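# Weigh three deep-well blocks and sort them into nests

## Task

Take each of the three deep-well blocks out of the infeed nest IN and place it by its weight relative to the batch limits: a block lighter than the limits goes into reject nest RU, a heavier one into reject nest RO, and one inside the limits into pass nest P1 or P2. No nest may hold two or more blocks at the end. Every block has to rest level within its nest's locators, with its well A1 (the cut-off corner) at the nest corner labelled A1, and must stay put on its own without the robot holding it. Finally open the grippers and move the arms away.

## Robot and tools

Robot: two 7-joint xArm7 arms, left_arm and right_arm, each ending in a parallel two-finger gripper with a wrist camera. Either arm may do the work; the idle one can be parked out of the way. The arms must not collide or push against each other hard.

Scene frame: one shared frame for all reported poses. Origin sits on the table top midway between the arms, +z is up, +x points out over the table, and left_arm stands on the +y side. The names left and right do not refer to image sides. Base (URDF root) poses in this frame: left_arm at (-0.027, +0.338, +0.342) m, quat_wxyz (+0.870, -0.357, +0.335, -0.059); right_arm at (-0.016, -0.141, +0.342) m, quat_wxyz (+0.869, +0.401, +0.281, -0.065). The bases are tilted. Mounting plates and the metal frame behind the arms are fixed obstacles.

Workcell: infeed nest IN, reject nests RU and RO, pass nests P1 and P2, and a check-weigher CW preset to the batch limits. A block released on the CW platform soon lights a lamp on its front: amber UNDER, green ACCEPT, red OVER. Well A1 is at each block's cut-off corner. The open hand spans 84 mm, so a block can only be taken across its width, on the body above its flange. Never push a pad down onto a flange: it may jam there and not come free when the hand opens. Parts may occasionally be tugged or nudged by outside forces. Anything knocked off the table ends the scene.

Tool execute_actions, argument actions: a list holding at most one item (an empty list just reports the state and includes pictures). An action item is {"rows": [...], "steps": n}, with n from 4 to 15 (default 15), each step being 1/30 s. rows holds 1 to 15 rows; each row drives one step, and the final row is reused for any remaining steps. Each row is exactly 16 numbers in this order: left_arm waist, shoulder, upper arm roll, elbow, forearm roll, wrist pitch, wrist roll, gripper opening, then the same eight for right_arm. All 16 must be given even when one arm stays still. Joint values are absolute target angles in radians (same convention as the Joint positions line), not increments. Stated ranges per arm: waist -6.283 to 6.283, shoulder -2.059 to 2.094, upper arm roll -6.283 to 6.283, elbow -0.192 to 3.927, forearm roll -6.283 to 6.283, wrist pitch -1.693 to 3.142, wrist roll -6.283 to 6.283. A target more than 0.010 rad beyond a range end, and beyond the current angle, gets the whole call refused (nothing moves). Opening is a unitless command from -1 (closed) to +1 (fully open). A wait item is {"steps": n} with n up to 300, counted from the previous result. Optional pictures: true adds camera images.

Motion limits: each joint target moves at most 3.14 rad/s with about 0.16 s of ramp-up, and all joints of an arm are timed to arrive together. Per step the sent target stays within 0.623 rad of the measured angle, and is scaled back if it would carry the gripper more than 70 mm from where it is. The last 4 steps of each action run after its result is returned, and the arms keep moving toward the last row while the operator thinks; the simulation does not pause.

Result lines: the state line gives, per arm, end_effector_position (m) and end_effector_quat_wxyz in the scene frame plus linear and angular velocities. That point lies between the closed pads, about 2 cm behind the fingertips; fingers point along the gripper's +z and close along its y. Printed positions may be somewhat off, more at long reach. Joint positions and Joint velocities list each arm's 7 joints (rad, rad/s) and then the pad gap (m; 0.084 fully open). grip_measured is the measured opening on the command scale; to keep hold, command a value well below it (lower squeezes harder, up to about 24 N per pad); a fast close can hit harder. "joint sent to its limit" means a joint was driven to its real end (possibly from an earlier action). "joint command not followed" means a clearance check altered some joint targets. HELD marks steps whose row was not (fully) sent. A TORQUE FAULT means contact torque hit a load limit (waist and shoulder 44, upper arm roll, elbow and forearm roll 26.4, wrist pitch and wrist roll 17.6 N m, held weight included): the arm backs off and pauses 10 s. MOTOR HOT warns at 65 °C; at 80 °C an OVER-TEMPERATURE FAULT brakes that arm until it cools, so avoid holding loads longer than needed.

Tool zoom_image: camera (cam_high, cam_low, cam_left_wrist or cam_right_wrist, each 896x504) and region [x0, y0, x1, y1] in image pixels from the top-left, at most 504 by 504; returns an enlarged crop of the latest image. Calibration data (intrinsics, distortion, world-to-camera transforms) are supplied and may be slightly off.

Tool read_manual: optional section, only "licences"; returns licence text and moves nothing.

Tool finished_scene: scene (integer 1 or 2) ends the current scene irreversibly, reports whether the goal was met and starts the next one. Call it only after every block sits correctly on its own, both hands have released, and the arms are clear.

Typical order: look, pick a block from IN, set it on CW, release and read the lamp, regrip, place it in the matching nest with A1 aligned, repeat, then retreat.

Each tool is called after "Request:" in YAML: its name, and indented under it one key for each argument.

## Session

Request:
execute_actions:
  actions: []

Scene clock: 0.00 s of 12600.00 s.
left_arm: end_effector_position=(+0.2459, -0.0316, +0.2174) grip_measured=+1.00 end_effector_quat_wxyz=(+0.285, +0.903, -0.183, +0.263) end_effector_velocity=(+0.000, -0.000, -0.000) end_effector_angular_velocity=(-0.000, +0.000, -0.000) | right_arm: end_effector_position=(+0.5000, -0.7732, +0.1447) grip_measured=+1.00 end_effector_quat_wxyz=(-0.221, +0.708, -0.577, +0.341) end_effector_velocity=(+0.001, +0.000, +0.000) end_effector_angular_velocity=(-0.002, -0.001, +0.002)
Joint positions: left_arm=[-0.515  0.849 -0.22   0.763  2.479  1.219 -2.391  0.084] | right_arm=[-0.076 -0.244 -0.603  1.265  1.749  0.424 -1.394  0.084]
Joint velocities: left_arm=[-0.001  0.     0.     0.001  0.    -0.001 -0.     0.   ] | right_arm=[-0.    -0.     0.001  0.     0.     0.001 -0.002 -0.   ]
camera_calibration (this result's frames):
cam_left_wrist: T_world_to_cam=[[-0.476552, -0.773866, 0.417169, 0.0306048], [-0.801948, 0.188206, -0.566973, 0.394339], [0.360248, -0.60474, -0.71029, 0.178469], [0, 0, 0, 1]] pos_world=[0.26653, 0.0573948, 0.337577]
cam_right_wrist: T_world_to_cam=[[-0.656578, -0.248553, -0.712129, 0.272232], [-0.112589, 0.965863, -0.233307, 0.901373], [0.745808, -0.0730063, -0.662148, -0.204194], [0, 0, 0, 1]] pos_world=[0.432516, -0.817846, 0.268954]

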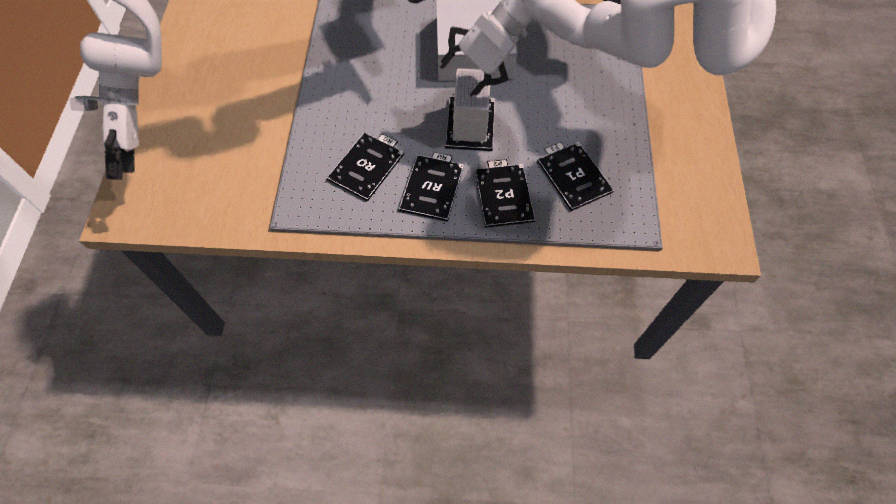

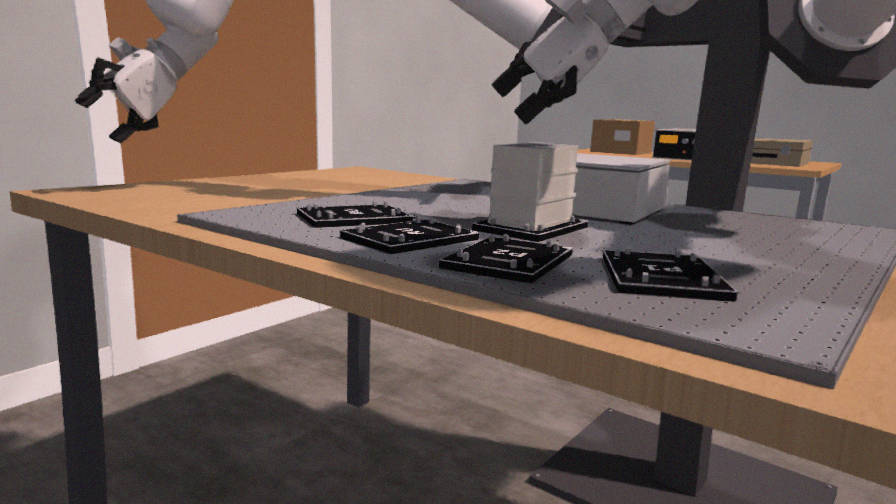

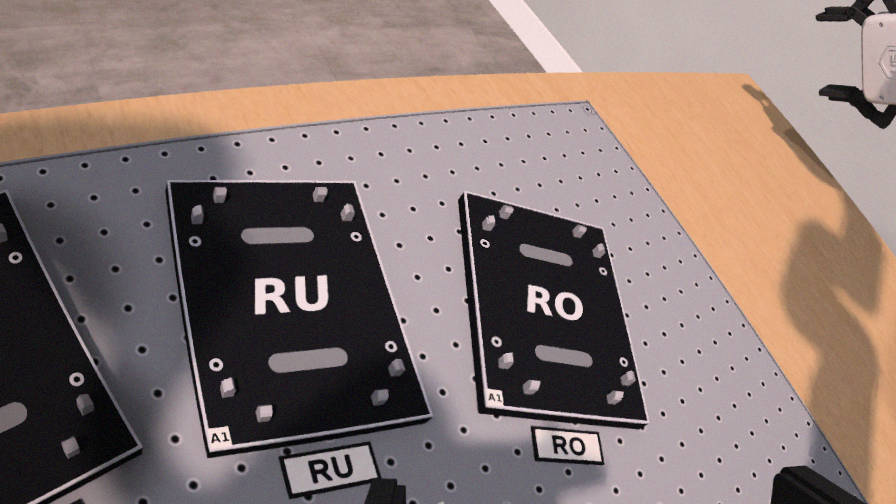

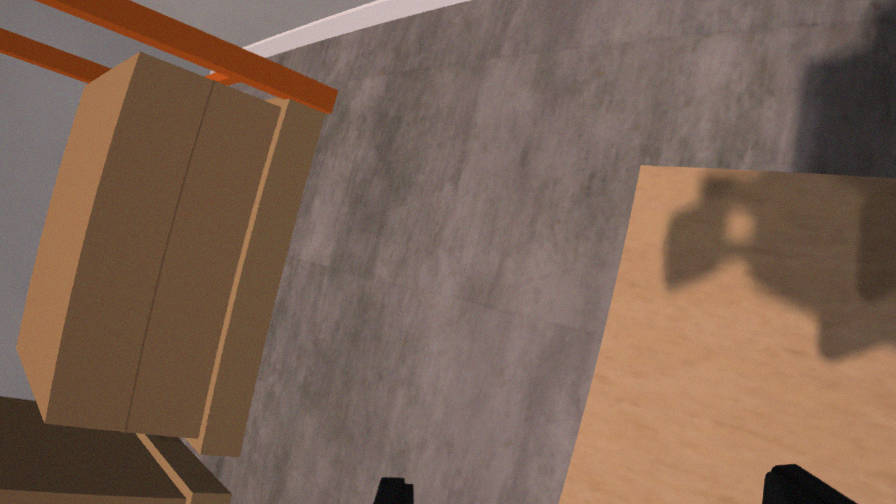

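Request:
execute_actions:
  actions:
    - {"rows":[[-0.515,0.1,-0.22,0.763,2.479,1.219,-2.391,1,-0.2,-0.3,0.3,1.2,2.3,0.2,-2.5,1]],"steps":15}

Request:
execute_actions:
  actions:
    - {"rows":[[-0.515,-0.9,-0.22,0.763,2.479,1.219,-2.391,1,-0.2,-0.3,0.3,1.2,2.3,0.2,-2.5,1]],"steps":15}

Request:
execute_actions:
  actions:
    - {"rows":[[-0.515,-0.9,-0.22,0.763,2.479,1.219,-2.391,1,-0.7,-0.65,1.0,1.0,2.8,-0.2,-3.6,1]],"steps":15}

Request:
execute_actions:
  actions:
    - {"steps":10}
  pictures: true

Scene clock: 0.93 s of 12600.00 s.
left_arm: end_effector_position=(+0.4125, -0.0010, +0.2860) grip_measured=+1.00 end_effector_quat_wxyz=(+0.270, +0.886, -0.075, +0.369) end_effector_velocity=(+0.518, +0.178, +0.261) end_effector_angular_velocity=(-0.265, -0.482, +0.860) | right_arm: end_effector_position=(+0.6147, -0.6742, +0.2106) grip_measured=+1.00 end_effector_quat_wxyz=(-0.253, +0.738, -0.482, +0.397) end_effector_velocity=(+0.347, +0.375, +0.263) end_effector_angular_velocity=(-0.388, -0.497, +0.765)
Joint positions: left_arm=[-0.515  0.542 -0.22   0.764  2.479  1.219 -2.391  0.084] | right_arm=[-0.134 -0.27  -0.253  1.235  2.005  0.321 -1.745  0.084]
Joint velocities: left_arm=[ 0.    -1.004 -0.001  0.013  0.001  0.003 -0.    -0.   ] | right_arm=[-0.123 -0.058  1.082 -0.064  0.571 -0.229 -1.087 -0.   ]
Steps of this call (steps 1 to 17: nothing new was sent; steps 18 to 28: the first 11 steps of this action). Readings (joint positions):
18: left_arm=[-0.515 0.848 -0.220 0.763 2.479 1.219 -2.391] | right_arm=[-0.077 -0.244 -0.602 1.265 1.750 0.424 -1.396]
19: left_arm=[-0.515 0.840 -0.220 0.761 2.479 1.218 -2.391] | right_arm=[-0.079 -0.245 -0.595 1.264 1.758 0.419 -1.406]
21: left_arm=[-0.515 0.782 -0.219 0.756 2.479 1.217 -2.391] | right_arm=[-0.096 -0.253 -0.535 1.257 1.819 0.393 -1.475]
25: left_arm=[-0.515 0.642 -0.220 0.763 2.479 1.219 -2.391] | right_arm=[-0.119 -0.263 -0.363 1.242 1.941 0.346 -1.636]
28: the state above

Scene clock: 1.43 s of 12600.00 s.
left_arm: end_effector_position=(+0.6215, +0.1434, +0.4320) grip_measured=+1.00 end_effector_quat_wxyz=(+0.234, +0.814, +0.102, +0.522) end_effector_velocity=(+0.314, +0.388, +0.315) end_effector_angular_velocity=(-0.257, -0.469, +0.832) | right_arm: end_effector_position=(+0.7252, -0.4801, +0.3540) grip_measured=+1.00 end_effector_quat_wxyz=(-0.261, +0.801, -0.204, +0.498) end_effector_velocity=(+0.105, +0.374, +0.289) end_effector_angular_velocity=(-0.624, -0.534, +0.758)
Joint positions: left_arm=[-0.515  0.046 -0.22   0.764  2.479  1.219 -2.391  0.084] | right_arm=[-0.193 -0.297  0.248  1.203  2.272  0.212 -2.424  0.084]
Joint velocities: left_arm=[-0.    -0.99  -0.    -0.001  0.     0.    -0.     0.   ] | right_arm=[-0.089 -0.048  0.876 -0.057  0.45  -0.175 -1.186  0.   ]
Steps of this call (steps 1 to 4: the last 4 steps of your previous action; steps 5 to 15: the first 11 steps of this action). Readings (joint positions):
5: left_arm=[-0.515 0.376 -0.220 0.764 2.479 1.219 -2.391] | right_arm=[-0.153 -0.279 -0.081 1.224 2.096 0.284 -1.951]
6: left_arm=[-0.515 0.343 -0.220 0.764 2.479 1.219 -2.391] | right_arm=[-0.157 -0.281 -0.048 1.222 2.113 0.276 -1.998]
8: left_arm=[-0.515 0.277 -0.220 0.764 2.479 1.219 -2.391] | right_arm=[-0.166 -0.284 0.019 1.218 2.149 0.262 -2.094]
12: left_arm=[-0.515 0.145 -0.220 0.764 2.479 1.219 -2.391] | right_arm=[-0.182 -0.292 0.151 1.209 2.220 0.233 -2.286]
15: the state above

Scene clock: 1.93 s of 12600.00 s.
left_arm: end_effector_position=(+0.7145, +0.3716, +0.5891) grip_measured=+1.00 end_effector_quat_wxyz=(+0.183, +0.693, +0.273, +0.642) end_effector_velocity=(+0.051, +0.506, +0.302) end_effector_angular_velocity=(-0.258, -0.471, +0.835) | right_arm: end_effector_position=(+0.6611, -0.3708, +0.4038) grip_measured=+1.00 end_effector_quat_wxyz=(-0.118, +0.883, +0.048, +0.451) end_effector_velocity=(-0.242, +0.346, -0.029) end_effector_angular_velocity=(-2.047, +0.233, +1.643)
Joint positions: left_arm=[-0.515 -0.449 -0.22   0.763  2.479  1.219 -2.391  0.084] | right_arm=[-0.537 -0.538  0.763  1.066  2.637 -0.069 -3.062  0.084]
Joint velocities: left_arm=[-0.    -0.99  -0.002  0.     0.     0.002  0.     0.   ] | right_arm=[-0.879 -0.595  1.255 -0.369  0.87  -0.698 -2.448  0.   ]
Steps of this call (steps 1 to 4: the last 4 steps of your previous action; steps 5 to 15: the first 11 steps of this action). Readings (joint positions):
5: left_arm=[-0.515 -0.119 -0.220 0.763 2.479 1.219 -2.391] | right_arm=[-0.200 -0.301 0.301 1.200 2.300 0.200 -2.499]
6: left_arm=[-0.515 -0.152 -0.220 0.763 2.479 1.219 -2.391] | right_arm=[-0.209 -0.305 0.307 1.197 2.308 0.192 -2.510]
8: left_arm=[-0.515 -0.218 -0.220 0.763 2.479 1.219 -2.391] | right_arm=[-0.270 -0.343 0.373 1.173 2.366 0.144 -2.584]
12: left_arm=[-0.515 -0.350 -0.220 0.763 2.479 1.219 -2.391] | right_arm=[-0.443 -0.472 0.623 1.106 2.542 0.007 -2.842]
15: the state above

Scene clock: 2.27 s of 12600.00 s.
left_arm: end_effector_position=(+0.7000, +0.5438, +0.6816) grip_measured=+1.00 end_effector_quat_wxyz=(+0.142, +0.588, +0.378, +0.701) end_effector_velocity=(-0.137, +0.517, +0.250) end_effector_angular_velocity=(-0.257, -0.469, +0.832) | right_arm: end_effector_position=(+0.6090, -0.3039, +0.3879) grip_measured=+1.00 end_effector_quat_wxyz=(-0.018, +0.868, +0.311, +0.386) end_effector_velocity=(+0.002, -0.025, -0.010) end_effector_angular_velocity=(-0.057, +0.011, -0.003)
Joint positions: left_arm=[-0.515 -0.779 -0.22   0.763  2.479  1.219 -2.391  0.084] | right_arm=[-0.699 -0.649  0.998  1.     2.799 -0.199 -3.596  0.084]
Joint velocities: left_arm=[-0.    -0.99  -0.001 -0.001 -0.     0.001 -0.     0.   ] | right_arm=[-0.024 -0.    -0.033  0.019  0.009 -0.015 -0.072 -0.   ]
Kept back: nothing.
Steps of this call (steps 1 to 4: the last 4 steps of your previous action; steps 5 to 10: the robot went on to your last target). Readings (joint positions):
1: left_arm=[-0.515 -0.482 -0.220 0.763 2.479 1.219 -2.391] | right_arm=[-0.565 -0.557 0.804 1.054 2.665 -0.092 -3.147]
2: left_arm=[-0.515 -0.515 -0.220 0.763 2.479 1.219 -2.391] | right_arm=[-0.593 -0.576 0.844 1.043 2.692 -0.114 -3.236]
4: left_arm=[-0.515 -0.581 -0.220 0.763 2.479 1.219 -2.391] | right_arm=[-0.644 -0.611 0.918 1.022 2.744 -0.155 -3.408]
8: left_arm=[-0.515 -0.713 -0.220 0.763 2.479 1.219 -2.391] | right_arm=[-0.696 -0.647 0.997 0.999 2.796 -0.196 -3.584]
10: the state above
camera_calibration (this result's frames):
cam_left_wrist: T_world_to_cam=[[0.248874, -0.66935, 0.700023, -0.258839], [0.254385, -0.652215, -0.714076, 0.731254], [0.934532, 0.355791, 0.00795333, -0.721338], [0, 0, 0, 1]] pos_world=[0.552512, 0.560327, 0.709102]
cam_right_wrist: T_world_to_cam=[[0.567493, -0.796571, 0.208392, -0.63545], [-0.506014, -0.537061, -0.674919, 0.471254], [0.64954, 0.277562, -0.707854, 0.0927049], [0, 0, 0, 1]] pos_world=[0.538859, -0.27882, 0.516103]

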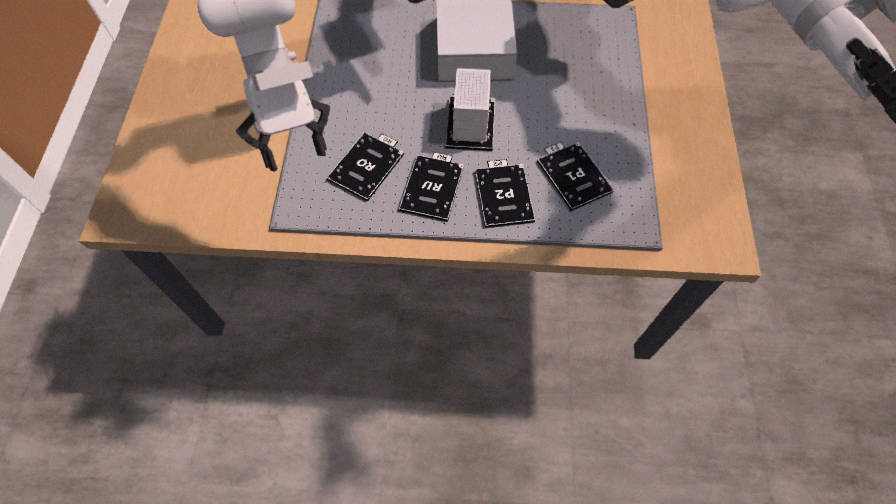

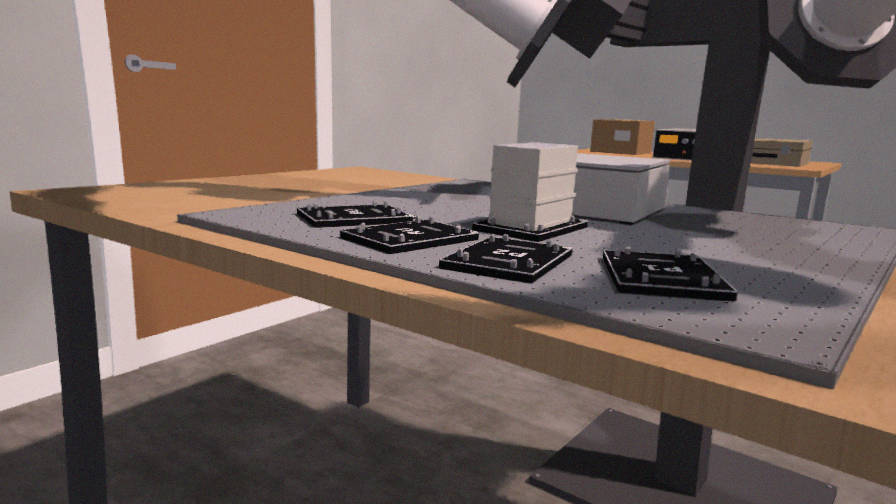

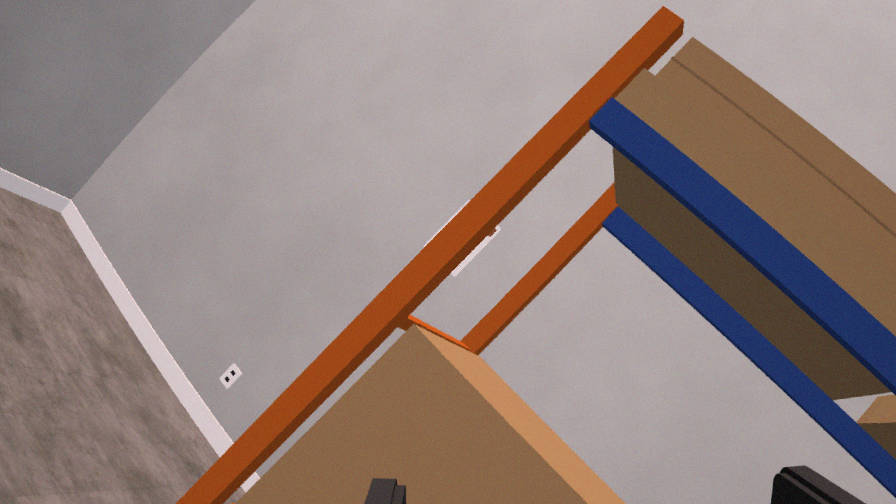

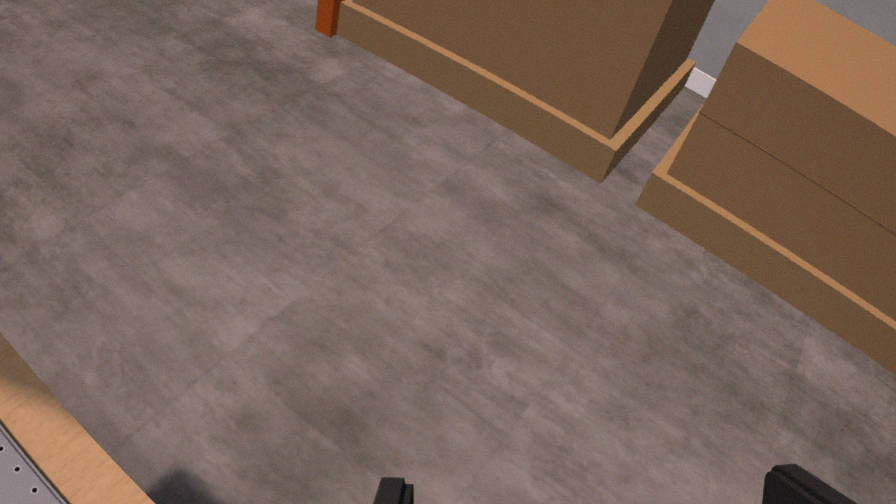

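Request:
execute_actions:
  actions:
    - {"rows":[[-0.515,-0.9,-0.22,0.763,2.479,1.219,-2.391,1,-1.1,-1.1,1.9,0.95,3.1416,-0.5,-4.5,1]],"steps":15}

Request:
execute_actions:
  actions:
    - {"steps":12}

Request:
execute_actions:
  actions:
    - {"rows":[[-0.515,-0.9,-0.22,0.763,2.479,1.219,-2.391,1,-1.26,-1.39,2.43,1.035,3.1416,-0.52,-5.03,1]],"steps":15}

Request:
execute_actions:
  actions:
    - {"steps":14}

Request:
execute_actions:
  actions:
    - {"rows":[[-0.515,-0.9,-0.22,0.763,2.479,1.219,-2.391,1,-1.313,-1.437,2.436,1.0591,3.1416,-0.4847,-5.03,1]],"steps":15}

Request:
execute_actions:
  actions:
    - {"steps":8}
  pictures: true

Scene clock: 3.00 s of 12600.00 s.
left_arm: end_effector_position=(+0.6794, +0.6062, +0.7103) grip_measured=+1.00 end_effector_quat_wxyz=(+0.126, +0.546, +0.414, +0.717) end_effector_velocity=(-0.001, +0.002, +0.000) end_effector_angular_velocity=(-0.001, -0.001, +0.004) | right_arm: end_effector_position=(+0.5306, -0.1821, +0.3732) grip_measured=+1.00 end_effector_quat_wxyz=(+0.061, +0.749, +0.600, +0.272) end_effector_velocity=(-0.304, +0.419, -0.125) end_effector_angular_velocity=(-1.106, +0.196, +1.956)
Joint positions: left_arm=[-0.515 -0.9   -0.22   0.763  2.479  1.219 -2.391  0.084] | right_arm=[-0.92  -0.899  1.428  0.973  2.988 -0.365 -4.028  0.084]
Joint velocities: left_arm=[-0.    -0.003  0.001 -0.001  0.     0.001 -0.     0.   ] | right_arm=[-0.498 -0.563  1.343 -0.062  0.431 -0.375 -1.324  0.   ]
Steps of this call (steps 1 to 11: the robot went on to your last target; steps 12 to 22: the first 11 steps of this action). Readings (joint positions):
12: left_arm=[-0.515 -0.898 -0.220 0.761 2.479 1.218 -2.391] | right_arm=[-0.700 -0.650 1.000 1.000 2.800 -0.201 -3.601]
13: left_arm=[-0.515 -0.898 -0.220 0.762 2.479 1.219 -2.391] | right_arm=[-0.707 -0.656 1.008 1.000 2.806 -0.206 -3.612]
15: left_arm=[-0.515 -0.899 -0.220 0.762 2.479 1.219 -2.391] | right_arm=[-0.755 -0.706 1.073 0.995 2.845 -0.241 -3.685]
19: left_arm=[-0.515 -0.899 -0.220 0.763 2.479 1.219 -2.391] | right_arm=[-0.866 -0.840 1.293 0.981 2.943 -0.325 -3.893]
22: the state above

Scene clock: 3.40 s of 12600.00 s.
left_arm: end_effector_position=(+0.6793, +0.6064, +0.7104) grip_measured=+1.00 end_effector_quat_wxyz=(+0.126, +0.546, +0.414, +0.718) end_effector_velocity=(-0.000, -0.001, -0.000) end_effector_angular_velocity=(+0.001, +0.000, -0.002) | right_arm: end_effector_position=(+0.3853, -0.0726, +0.2979) grip_measured=+1.00 end_effector_quat_wxyz=(+0.047, +0.490, +0.863, +0.118) end_effector_velocity=(-0.113, +0.035, -0.058) end_effector_angular_velocity=(-0.206, +0.144, +0.444)
Joint positions: left_arm=[-0.515 -0.9   -0.22   0.763  2.479  1.219 -2.391  0.084] | right_arm=[-1.096 -1.098  1.894  0.948  3.139 -0.496 -4.487  0.084]
Joint velocities: left_arm=[-0.     0.001 -0.001 -0.001  0.     0.001  0.     0.   ] | right_arm=[-0.101 -0.122  0.277 -0.028  0.088 -0.084 -0.279  0.   ]
Kept back: nothing.
Steps of this call (steps 1 to 4: the last 4 steps of your previous action; steps 5 to 12: the robot went on to your last target). Readings (joint positions):
1: left_arm=[-0.515 -0.900 -0.220 0.763 2.479 1.219 -2.391] | right_arm=[-0.937 -0.918 1.473 0.971 3.003 -0.378 -4.073]
2: left_arm=[-0.515 -0.900 -0.220 0.763 2.479 1.219 -2.391] | right_arm=[-0.953 -0.937 1.517 0.969 3.017 -0.390 -4.117]
4: left_arm=[-0.515 -0.900 -0.220 0.763 2.479 1.219 -2.391] | right_arm=[-0.986 -0.974 1.604 0.965 3.045 -0.415 -4.203]
8: left_arm=[-0.515 -0.900 -0.220 0.763 2.479 1.219 -2.391] | right_arm=[-1.051 -1.045 1.773 0.956 3.100 -0.463 -4.372]
12: the state above

Scene clock: 3.77 s of 12600.00 s.
left_arm: end_effector_position=(+0.6793, +0.6064, +0.7105) grip_measured=+1.00 end_effector_quat_wxyz=(+0.126, +0.546, +0.414, +0.718) end_effector_velocity=(-0.000, +0.000, +0.000) end_effector_angular_velocity=(-0.000, -0.001, -0.000) | right_arm: end_effector_position=(+0.2665, -0.0081, +0.2312) grip_measured=+1.00 end_effector_quat_wxyz=(+0.032, +0.131, +0.990, +0.033) end_effector_velocity=(-0.472, +0.108, -0.246) end_effector_angular_velocity=(-0.569, +0.400, +2.348)
Joint positions: left_arm=[-0.515 -0.9   -0.22   0.763  2.479  1.219 -2.391  0.084] | right_arm=[-1.217 -1.313  2.289  1.014  3.141 -0.514 -4.889  0.084]
Joint velocities: left_arm=[-0.    -0.    -0.     0.001 -0.    -0.001 -0.     0.   ] | right_arm=[-0.374 -0.68   1.243  0.179  0.008 -0.049 -1.224 -0.   ]
Steps of this call (steps 1 to 11: the first 11 steps of this action). Readings (joint positions):
1: left_arm=[-0.515 -0.900 -0.220 0.763 2.479 1.219 -2.391] | right_arm=[-1.099 -1.100 1.900 0.948 3.140 -0.499 -4.495]
2: left_arm=[-0.515 -0.900 -0.220 0.763 2.479 1.219 -2.391] | right_arm=[-1.103 -1.104 1.907 0.952 3.140 -0.500 -4.509]
4: left_arm=[-0.515 -0.900 -0.220 0.763 2.479 1.219 -2.391] | right_arm=[-1.125 -1.139 1.968 0.969 3.139 -0.503 -4.582]
8: left_arm=[-0.515 -0.900 -0.220 0.763 2.479 1.219 -2.391] | right_arm=[-1.179 -1.244 2.163 0.995 3.140 -0.509 -4.764]
11: the state above

Scene clock: 4.23 s of 12600.00 s.
left_arm: end_effector_position=(+0.6793, +0.6064, +0.7105) grip_measured=+1.00 end_effector_quat_wxyz=(+0.126, +0.546, +0.414, +0.718) end_effector_velocity=(+0.000, -0.000, -0.001) end_effector_angular_velocity=(+0.000, +0.001, +0.000) | right_arm: end_effector_position=(+0.2106, +0.0002, +0.2040) grip_measured=+1.00 end_effector_quat_wxyz=(+0.004, -0.002, +1.000, +0.005) end_effector_velocity=(-0.007, -0.001, -0.003) end_effector_angular_velocity=(-0.007, +0.007, +0.013)
Joint positions: left_arm=[-0.515 -0.9   -0.22   0.763  2.479  1.219 -2.391  0.084] | right_arm=[-1.26  -1.389  2.428  1.035  3.141 -0.52  -5.03   0.084]
Joint velocities: left_arm=[-0.     0.001  0.001 -0.001  0.     0.001 -0.     0.   ] | right_arm=[-0.001 -0.007  0.014 -0.003  0.003  0.001 -0.002  0.   ]
Kept back: nothing.
Steps of this call (steps 1 to 4: the last 4 steps of your previous action; steps 5 to 14: the robot went on to your last target). Readings (joint positions):
1: left_arm=[-0.515 -0.900 -0.220 0.763 2.479 1.219 -2.391] | right_arm=[-1.229 -1.335 2.330 1.020 3.141 -0.516 -4.929]
2: left_arm=[-0.515 -0.900 -0.220 0.763 2.479 1.219 -2.391] | right_arm=[-1.241 -1.356 2.368 1.025 3.141 -0.517 -4.966]
4: left_arm=[-0.515 -0.900 -0.220 0.763 2.479 1.219 -2.391] | right_arm=[-1.256 -1.385 2.420 1.030 3.142 -0.519 -5.013]
8: left_arm=[-0.515 -0.900 -0.220 0.763 2.479 1.219 -2.391] | right_arm=[-1.260 -1.389 2.427 1.035 3.141 -0.520 -5.029]
14: the state above

Scene clock: 4.60 s of 12600.00 s.
left_arm: end_effector_position=(+0.6793, +0.6064, +0.7105) grip_measured=+1.00 end_effector_quat_wxyz=(+0.126, +0.546, +0.414, +0.718) end_effector_velocity=(+0.000, -0.000, -0.000) end_effector_angular_velocity=(+0.000, +0.000, -0.001) | right_arm: end_effector_position=(+0.2106, +0.0014, +0.1804) grip_measured=+1.00 end_effector_quat_wxyz=(-0.001, +0.000, +1.000, +0.001) end_effector_velocity=(+0.000, +0.004, +0.003) end_effector_angular_velocity=(+0.010, -0.003, +0.003)
Joint positions: left_arm=[-0.515 -0.9   -0.22   0.763  2.479  1.219 -2.391  0.084] | right_arm=[-1.313 -1.436  2.436  1.06   3.142 -0.485 -5.03   0.084]
Joint velocities: left_arm=[-0.  0.  0. -0.  0. -0. -0.  0.] | right_arm=[ 0.006  0.005  0.002  0.003 -0.001 -0.     0.001 -0.   ]
Steps of this call (steps 1 to 11: the first 11 steps of this action). Readings (joint positions):
1: left_arm=[-0.515 -0.900 -0.220 0.763 2.479 1.219 -2.391] | right_arm=[-1.260 -1.390 2.429 1.035 3.141 -0.519 -5.030]
2: left_arm=[-0.515 -0.900 -0.220 0.763 2.479 1.219 -2.391] | right_arm=[-1.268 -1.396 2.430 1.041 3.142 -0.513 -5.030]
4: left_arm=[-0.515 -0.900 -0.220 0.763 2.479 1.219 -2.391] | right_arm=[-1.300 -1.425 2.434 1.055 3.142 -0.493 -5.030]
8: left_arm=[-0.515 -0.900 -0.220 0.763 2.479 1.219 -2.391] | right_arm=[-1.314 -1.438 2.435 1.057 3.142 -0.485 -5.030]
11: the state above

Scene clock: 4.87 s of 12600.00 s.
left_arm: end_effector_position=(+0.6793, +0.6064, +0.7105) grip_measured=+1.00 end_effector_quat_wxyz=(+0.126, +0.546, +0.414, +0.718) end_effector_velocity=(-0.000, +0.002, +0.000) end_effector_angular_velocity=(-0.001, -0.001, +0.004) | right_arm: end_effector_position=(+0.2105, +0.0011, +0.1802) grip_measured=+1.00 end_effector_quat_wxyz=(-0.001, +0.000, +1.000, +0.000) end_effector_velocity=(-0.000, -0.000, -0.000) end_effector_angular_velocity=(-0.001, -0.000, +0.002)
Joint positions: left_arm=[-0.515 -0.9   -0.22   0.763  2.479  1.219 -2.391  0.084] | right_arm=[-1.313 -1.437  2.436  1.059  3.142 -0.485 -5.03   0.084]
Joint velocities: left_arm=[ 0.    -0.001  0.     0.001  0.     0.002 -0.     0.   ] | right_arm=[-0.    -0.001  0.     0.    -0.001  0.    -0.001 -0.   ]
Kept back: nothing.
Steps of this call (steps 1 to 4: the last 4 steps of your previous action; steps 5 to 8: the robot went on to your last target). Readings (joint positions):
1: left_arm=[-0.515 -0.900 -0.220 0.763 2.479 1.219 -2.391] | right_arm=[-1.312 -1.436 2.436 1.060 3.142 -0.485 -5.030]
2: left_arm=[-0.515 -0.900 -0.220 0.763 2.479 1.219 -2.391] | right_arm=[-1.312 -1.436 2.436 1.059 3.142 -0.485 -5.030]
4: left_arm=[-0.515 -0.900 -0.220 0.763 2.479 1.219 -2.391] | right_arm=[-1.313 -1.437 2.436 1.059 3.142 -0.485 -5.030]
8: the state above
camera_calibration (this result's frames):
cam_left_wrist: T_world_to_cam=[[0.273371, -0.620319, 0.735169, -0.303339], [0.359959, -0.64278, -0.676213, 0.693584], [0.892019, 0.449488, 0.047572, -0.780618], [0, 0, 0, 1]] pos_world=[0.529588, 0.608533, 0.729152]
cam_right_wrist: T_world_to_cam=[[-0.0110113, 0.999875, -0.0113555, 0.0363153], [0.999935, 0.0110425, 0.00268911, -0.146526], [0.00281417, -0.0113251, -0.999932, 0.308917], [0, 0, 0, 1]] pos_world=[0.146047, -0.0311942, 0.309703]

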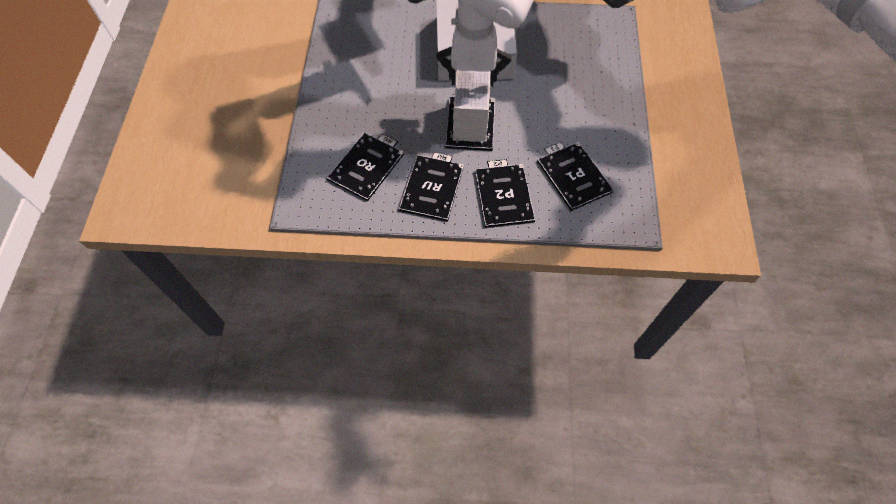

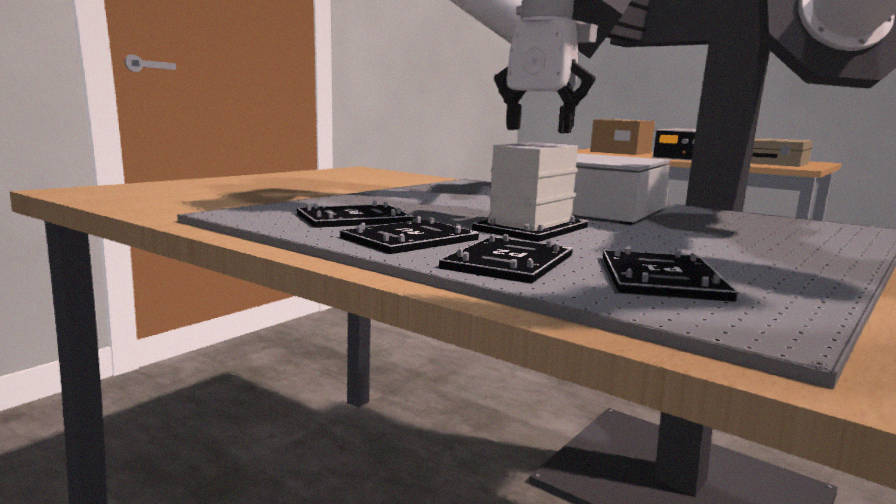

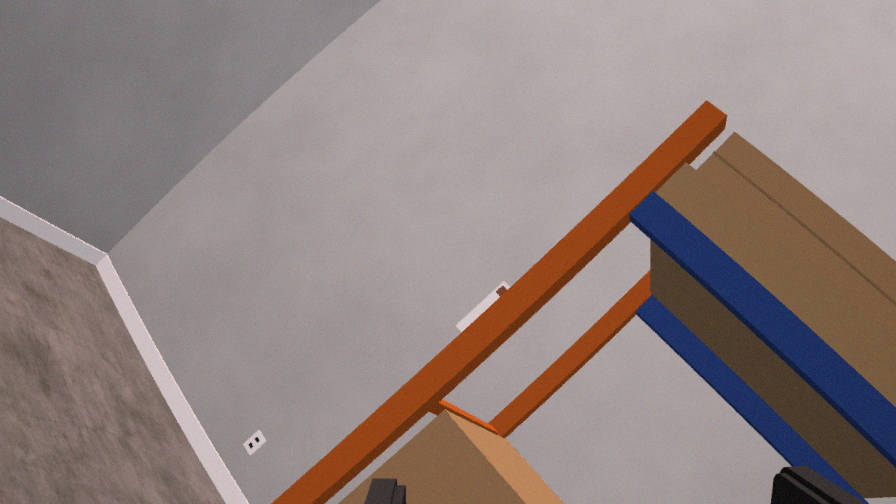

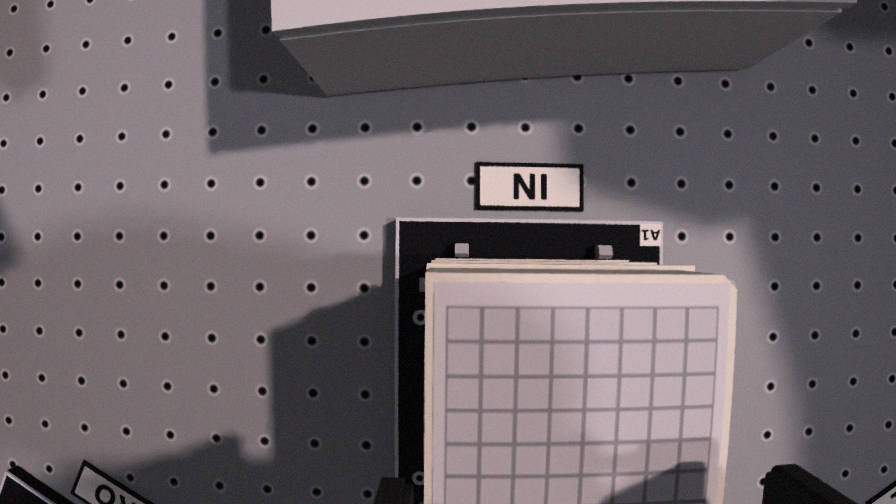

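Request:
execute_actions:
  actions:
    - {"rows":[[-0.515,-0.9,-0.22,0.763,2.479,1.219,-2.391,1,-1.3478,-1.479,2.44,1.0757,3.1416,-0.4466,-5.015,1]],"steps":15}
  pictures: true

Scene clock: 6.50 s of 12600.00 s.
left_arm: end_effector_position=(+0.6793, +0.6064, +0.7105) grip_measured=+1.00 end_effector_quat_wxyz=(+0.126, +0.546, +0.414, +0.718) end_effector_velocity=(+0.000, -0.001, -0.000) end_effector_angular_velocity=(+0.000, +0.000, -0.002) | right_arm: end_effector_position=(+0.2110, +0.0027, +0.1605) grip_measured=+1.00 end_effector_quat_wxyz=(-0.001, +0.007, +1.000, +0.001) end_effector_velocity=(+0.000, +0.003, +0.002) end_effector_angular_velocity=(+0.007, -0.002, +0.001)
Joint positions: left_arm=[-0.515 -0.9   -0.22   0.763  2.479  1.219 -2.391  0.084] | right_arm=[-1.347 -1.479  2.44   1.076  3.142 -0.447 -5.015  0.084]
Joint velocities: left_arm=[ 0.     0.     0.    -0.     0.    -0.001  0.     0.   ] | right_arm=[ 0.004  0.005  0.     0.002  0.001 -0.    -0.001 -0.   ]
Steps of this call (steps 1 to 15: the robot went on to your last target; steps 16 to 38: nothing new was sent; steps 39 to 49: the first 11 steps of this action). Readings (joint positions):
39: left_arm=[-0.515 -0.900 -0.220 0.763 2.479 1.219 -2.391] | right_arm=[-1.314 -1.438 2.436 1.059 3.142 -0.484 -5.030]
40: left_arm=[-0.515 -0.900 -0.220 0.763 2.479 1.219 -2.391] | right_arm=[-1.319 -1.445 2.437 1.064 3.142 -0.476 -5.026]
42: left_arm=[-0.515 -0.900 -0.220 0.763 2.479 1.219 -2.391] | right_arm=[-1.340 -1.470 2.439 1.073 3.142 -0.455 -5.018]
46: left_arm=[-0.515 -0.900 -0.220 0.763 2.479 1.219 -2.391] | right_arm=[-1.349 -1.480 2.440 1.074 3.142 -0.447 -5.015]
49: the state above
camera_calibration (this result's frames):
cam_left_wrist: T_world_to_cam=[[0.273371, -0.620319, 0.735169, -0.303339], [0.359959, -0.64278, -0.676213, 0.693584], [0.892019, 0.449487, 0.047572, -0.780618], [0, 0, 0, 1]] pos_world=[0.529588, 0.608533, 0.729152]
cam_right_wrist: T_world_to_cam=[[0.00345722, 0.999937, -0.0107036, 0.0313706], [0.999988, -0.00341954, 0.00353674, -0.147067], [0.00349991, -0.0107157, -0.999936, 0.289125], [0, 0, 0, 1]] pos_world=[0.145945, -0.0287733, 0.289963]

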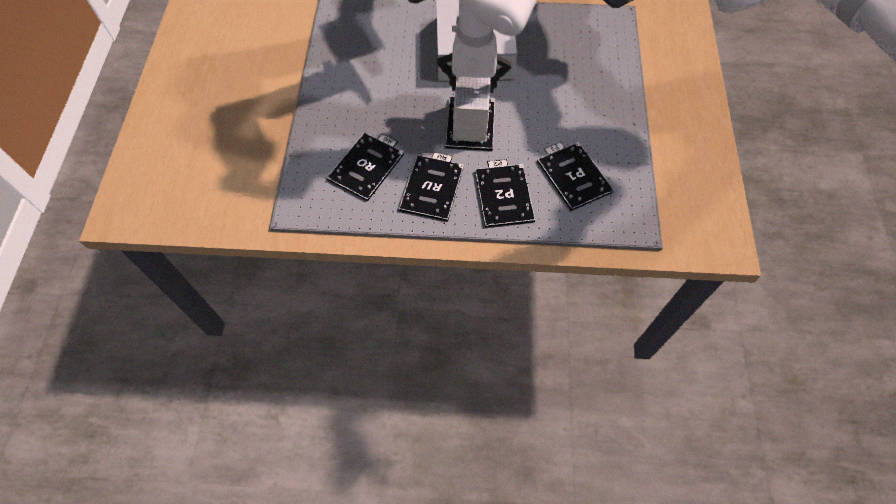

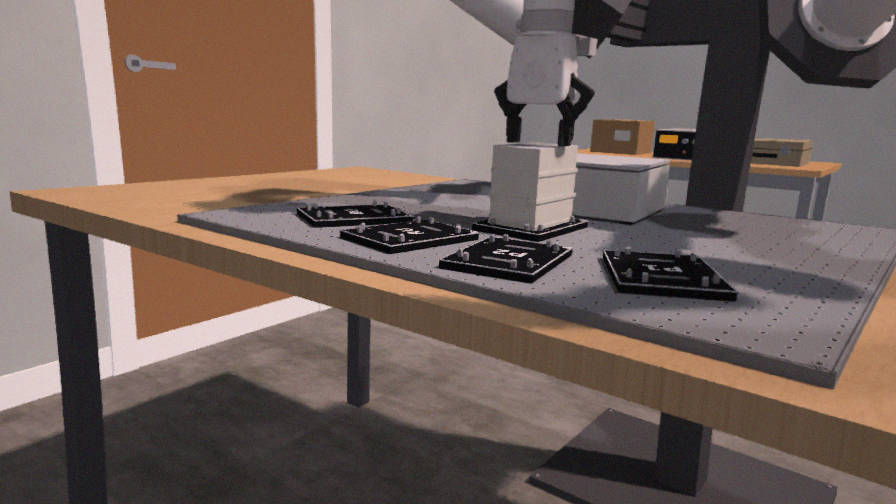

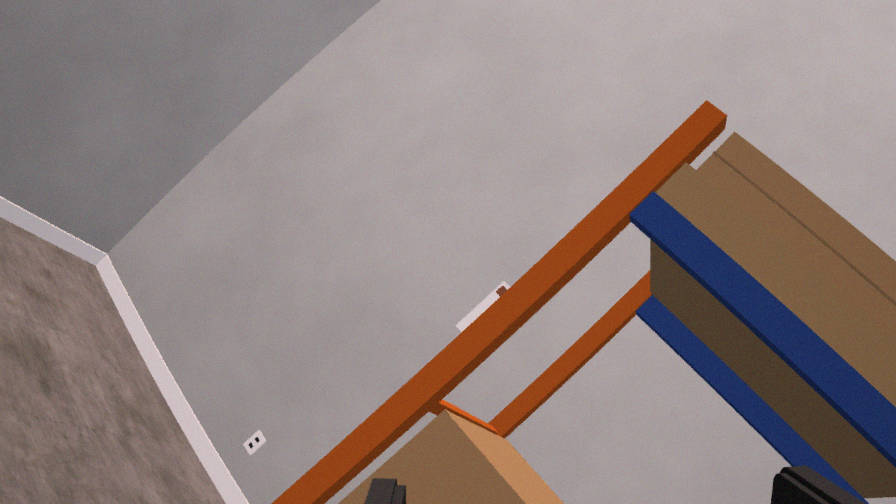

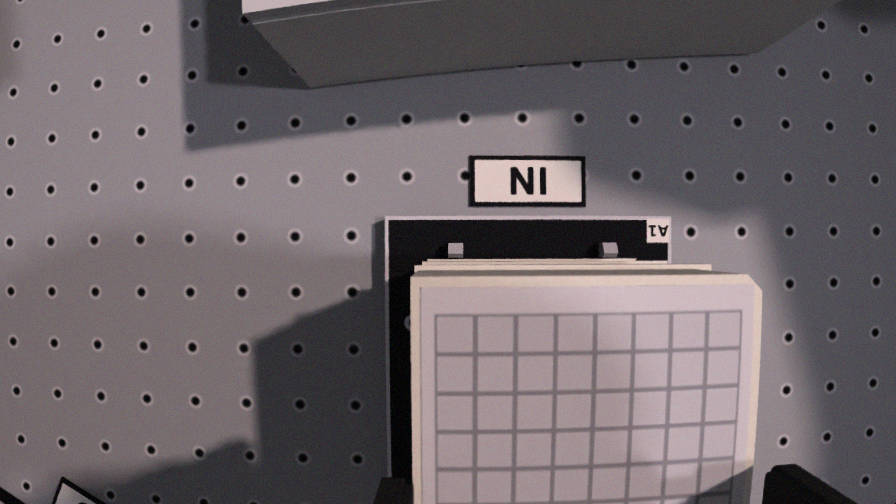

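Request:
execute_actions:
  actions:
    - {"rows":[[-0.515,-0.9,-0.22,0.763,2.479,1.219,-2.391,1,-1.355,-1.488,2.4403,1.077,3.1416,-0.4365,-5.017,1],[-0.515,-0.9,-0.22,0.763,2.479,1.219,-2.391,1,-1.363,-1.4975,2.4406,1.081,3.1416,-0.428,-5.017,1],[-0.515,-0.9,-0.22,0.763,2.479,1.219,-2.391,1,-1.3705,-1.507,2.4409,1.085,3.1416,-0.4195,-5.017,1],[-0.515,-0.9,-0.22,0.763,2.479,1.219,-2.391,1,-1.378,-1.5165,2.4412,1.089,3.1416,-0.411,-5.017,1],[-0.515,-0.9,-0.22,0.763,2.479,1.219,-2.391,1,-1.386,-1.526,2.4415,1.093,3.1416,-0.403,-5.017,1],[-0.515,-0.9,-0.22,0.763,2.479,1.219,-2.391,1,-1.3933,-1.5354,2.4418,1.0966,3.1416,-0.3948,-5.017,1]],"steps":15}
  pictures: true

Request:
execute_actions:
  actions:
    - {"rows":[[-0.515,-0.9,-0.22,0.763,2.479,1.219,-2.391,1,-1.3933,-1.5354,2.4418,1.0966,3.1416,-0.3948,-5.017,0.4]],"steps":12}

Scene clock: 7.13 s of 12600.00 s.
left_arm: end_effector_position=(+0.6793, +0.6064, +0.7105) grip_measured=+1.00 end_effector_quat_wxyz=(+0.126, +0.546, +0.414, +0.718) end_effector_velocity=(-0.000, -0.001, +0.000) end_effector_angular_velocity=(+0.001, -0.001, -0.001) | right_arm: end_effector_position=(+0.2111, +0.0013, +0.1329) grip_measured=+1.00 end_effector_quat_wxyz=(-0.001, +0.006, +1.000, -0.001) end_effector_velocity=(+0.005, +0.009, +0.002) end_effector_angular_velocity=(+0.022, -0.010, -0.003)
Joint positions: left_arm=[-0.515 -0.9   -0.22   0.763  2.479  1.219 -2.391  0.084] | right_arm=[-1.394 -1.536  2.442  1.096  3.142 -0.395 -5.017  0.084]
Joint velocities: left_arm=[-0.     0.    -0.001 -0.001  0.     0.    -0.     0.   ] | right_arm=[ 0.002  0.001 -0.004  0.014 -0.     0.008  0.001 -0.   ]
Steps of this call (steps 1 to 4: the last 4 steps of your previous action; steps 5 to 8: the robot went on to your last target; steps 9 to 19: the first 11 steps of this action). Readings (joint positions):
9: left_arm=[-0.515 -0.900 -0.220 0.763 2.479 1.219 -2.391] | right_arm=[-1.348 -1.479 2.440 1.076 3.142 -0.446 -5.015]
10: left_arm=[-0.515 -0.900 -0.220 0.763 2.479 1.219 -2.391] | right_arm=[-1.350 -1.482 2.440 1.077 3.142 -0.442 -5.016]
12: left_arm=[-0.515 -0.900 -0.220 0.763 2.479 1.219 -2.391] | right_arm=[-1.360 -1.494 2.440 1.082 3.142 -0.431 -5.017]
16: left_arm=[-0.515 -0.900 -0.220 0.763 2.479 1.219 -2.391] | right_arm=[-1.389 -1.530 2.442 1.093 3.142 -0.400 -5.017]
19: the state above
camera_calibration (this result's frames):
cam_left_wrist: T_world_to_cam=[[0.273371, -0.620319, 0.735169, -0.303339], [0.359959, -0.64278, -0.676213, 0.693584], [0.892019, 0.449487, 0.047572, -0.780618], [0, 0, 0, 1]] pos_world=[0.529588, 0.608533, 0.729152]
cam_right_wrist: T_world_to_cam=[[0.00127583, 0.999904, -0.0137769, 0.0333393], [0.999989, -0.00121397, 0.0044973, -0.147166], [0.00448014, -0.0137825, -0.999895, 0.261337], [0, 0, 0, 1]] pos_world=[0.145951, -0.0299129, 0.262431]

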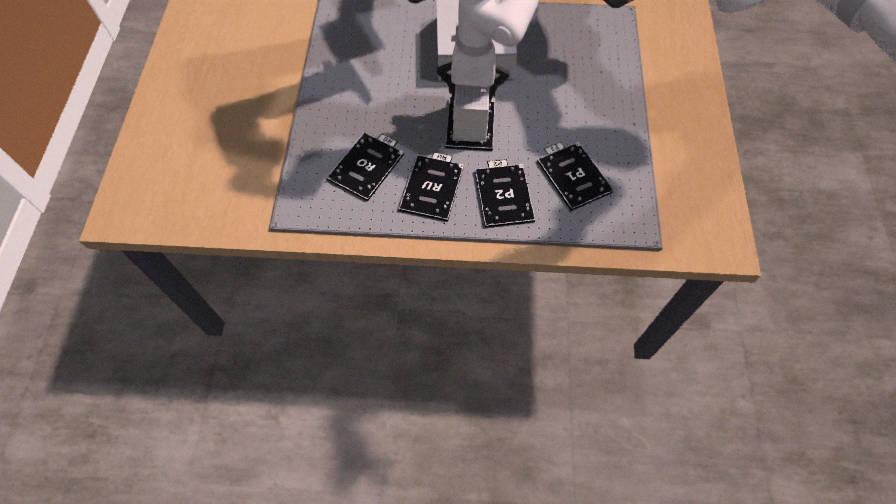

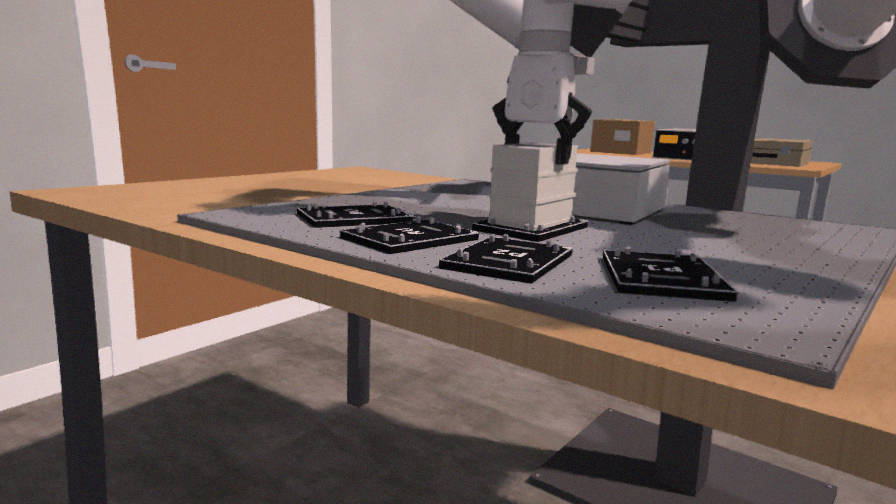

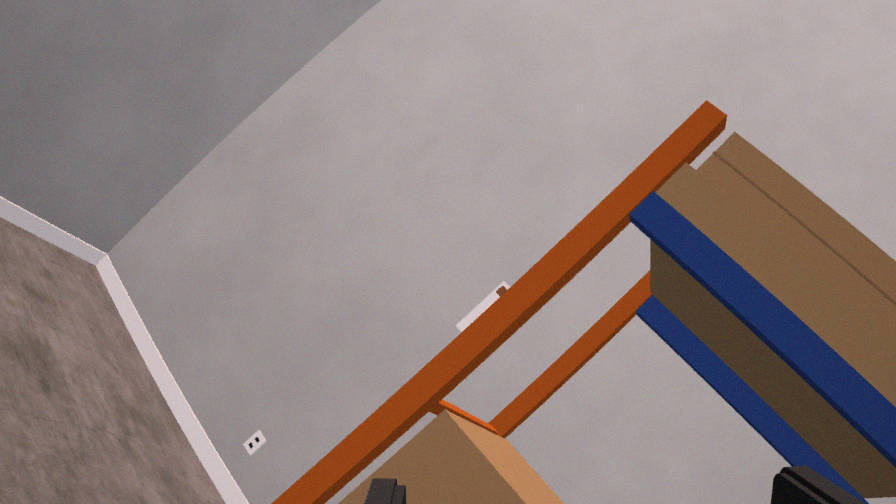

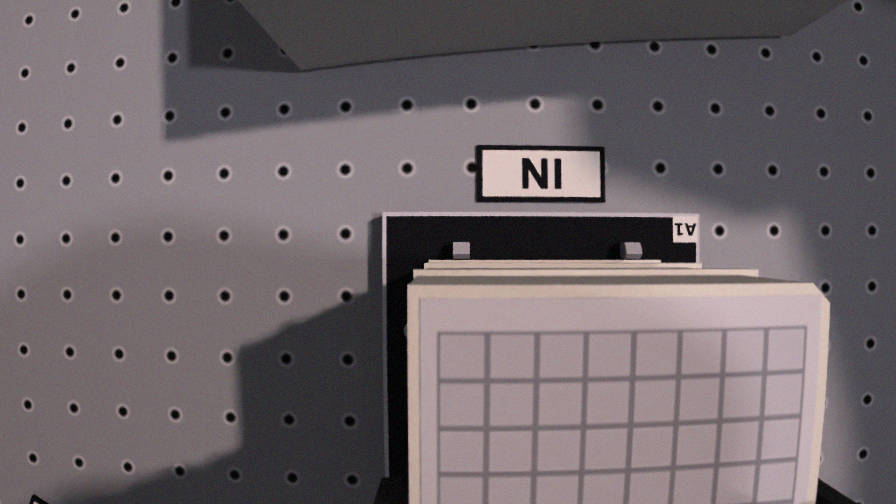

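Scene clock: 7.53 s of 12600.00 s.
left_arm: end_effector_position=(+0.6793, +0.6064, +0.7105) grip_measured=+1.00 end_effector_quat_wxyz=(+0.126, +0.546, +0.414, +0.718) end_effector_velocity=(+0.000, -0.001, -0.001) end_effector_angular_velocity=(+0.001, +0.001, -0.001) | right_arm: end_effector_position=(+0.2114, +0.0023, +0.1335) grip_measured=+0.96 end_effector_quat_wxyz=(-0.000, +0.006, +1.000, +0.000) end_effector_velocity=(-0.001, -0.000, -0.000) end_effector_angular_velocity=(-0.001, +0.001, -0.001)
Joint positions: left_arm=[-0.515 -0.9   -0.22   0.763  2.479  1.219 -2.391  0.084] | right_arm=[-1.393 -1.535  2.442  1.097  3.142 -0.395 -5.017  0.083]
Joint velocities: left_arm=[-0.     0.     0.    -0.001  0.     0.    -0.     0.   ] | right_arm=[-0.    -0.001  0.001  0.     0.001 -0.     0.001  0.   ]
Steps of this call (steps 1 to 4: the last 4 steps of your previous action; steps 5 to 12: the first 8 steps of this action). Readings (joint positions):
5: left_arm=[-0.515 -0.900 -0.220 0.763 2.479 1.219 -2.391] | right_arm=[-1.393 -1.535 2.442 1.097 3.142 -0.395 -5.017]
6: left_arm=[-0.515 -0.900 -0.220 0.763 2.479 1.219 -2.391] | right_arm=[-1.393 -1.535 2.442 1.097 3.142 -0.395 -5.017]
8: left_arm=[-0.515 -0.900 -0.220 0.763 2.479 1.219 -2.391] | right_arm=[-1.393 -1.535 2.442 1.097 3.142 -0.395 -5.017]
12: the state above


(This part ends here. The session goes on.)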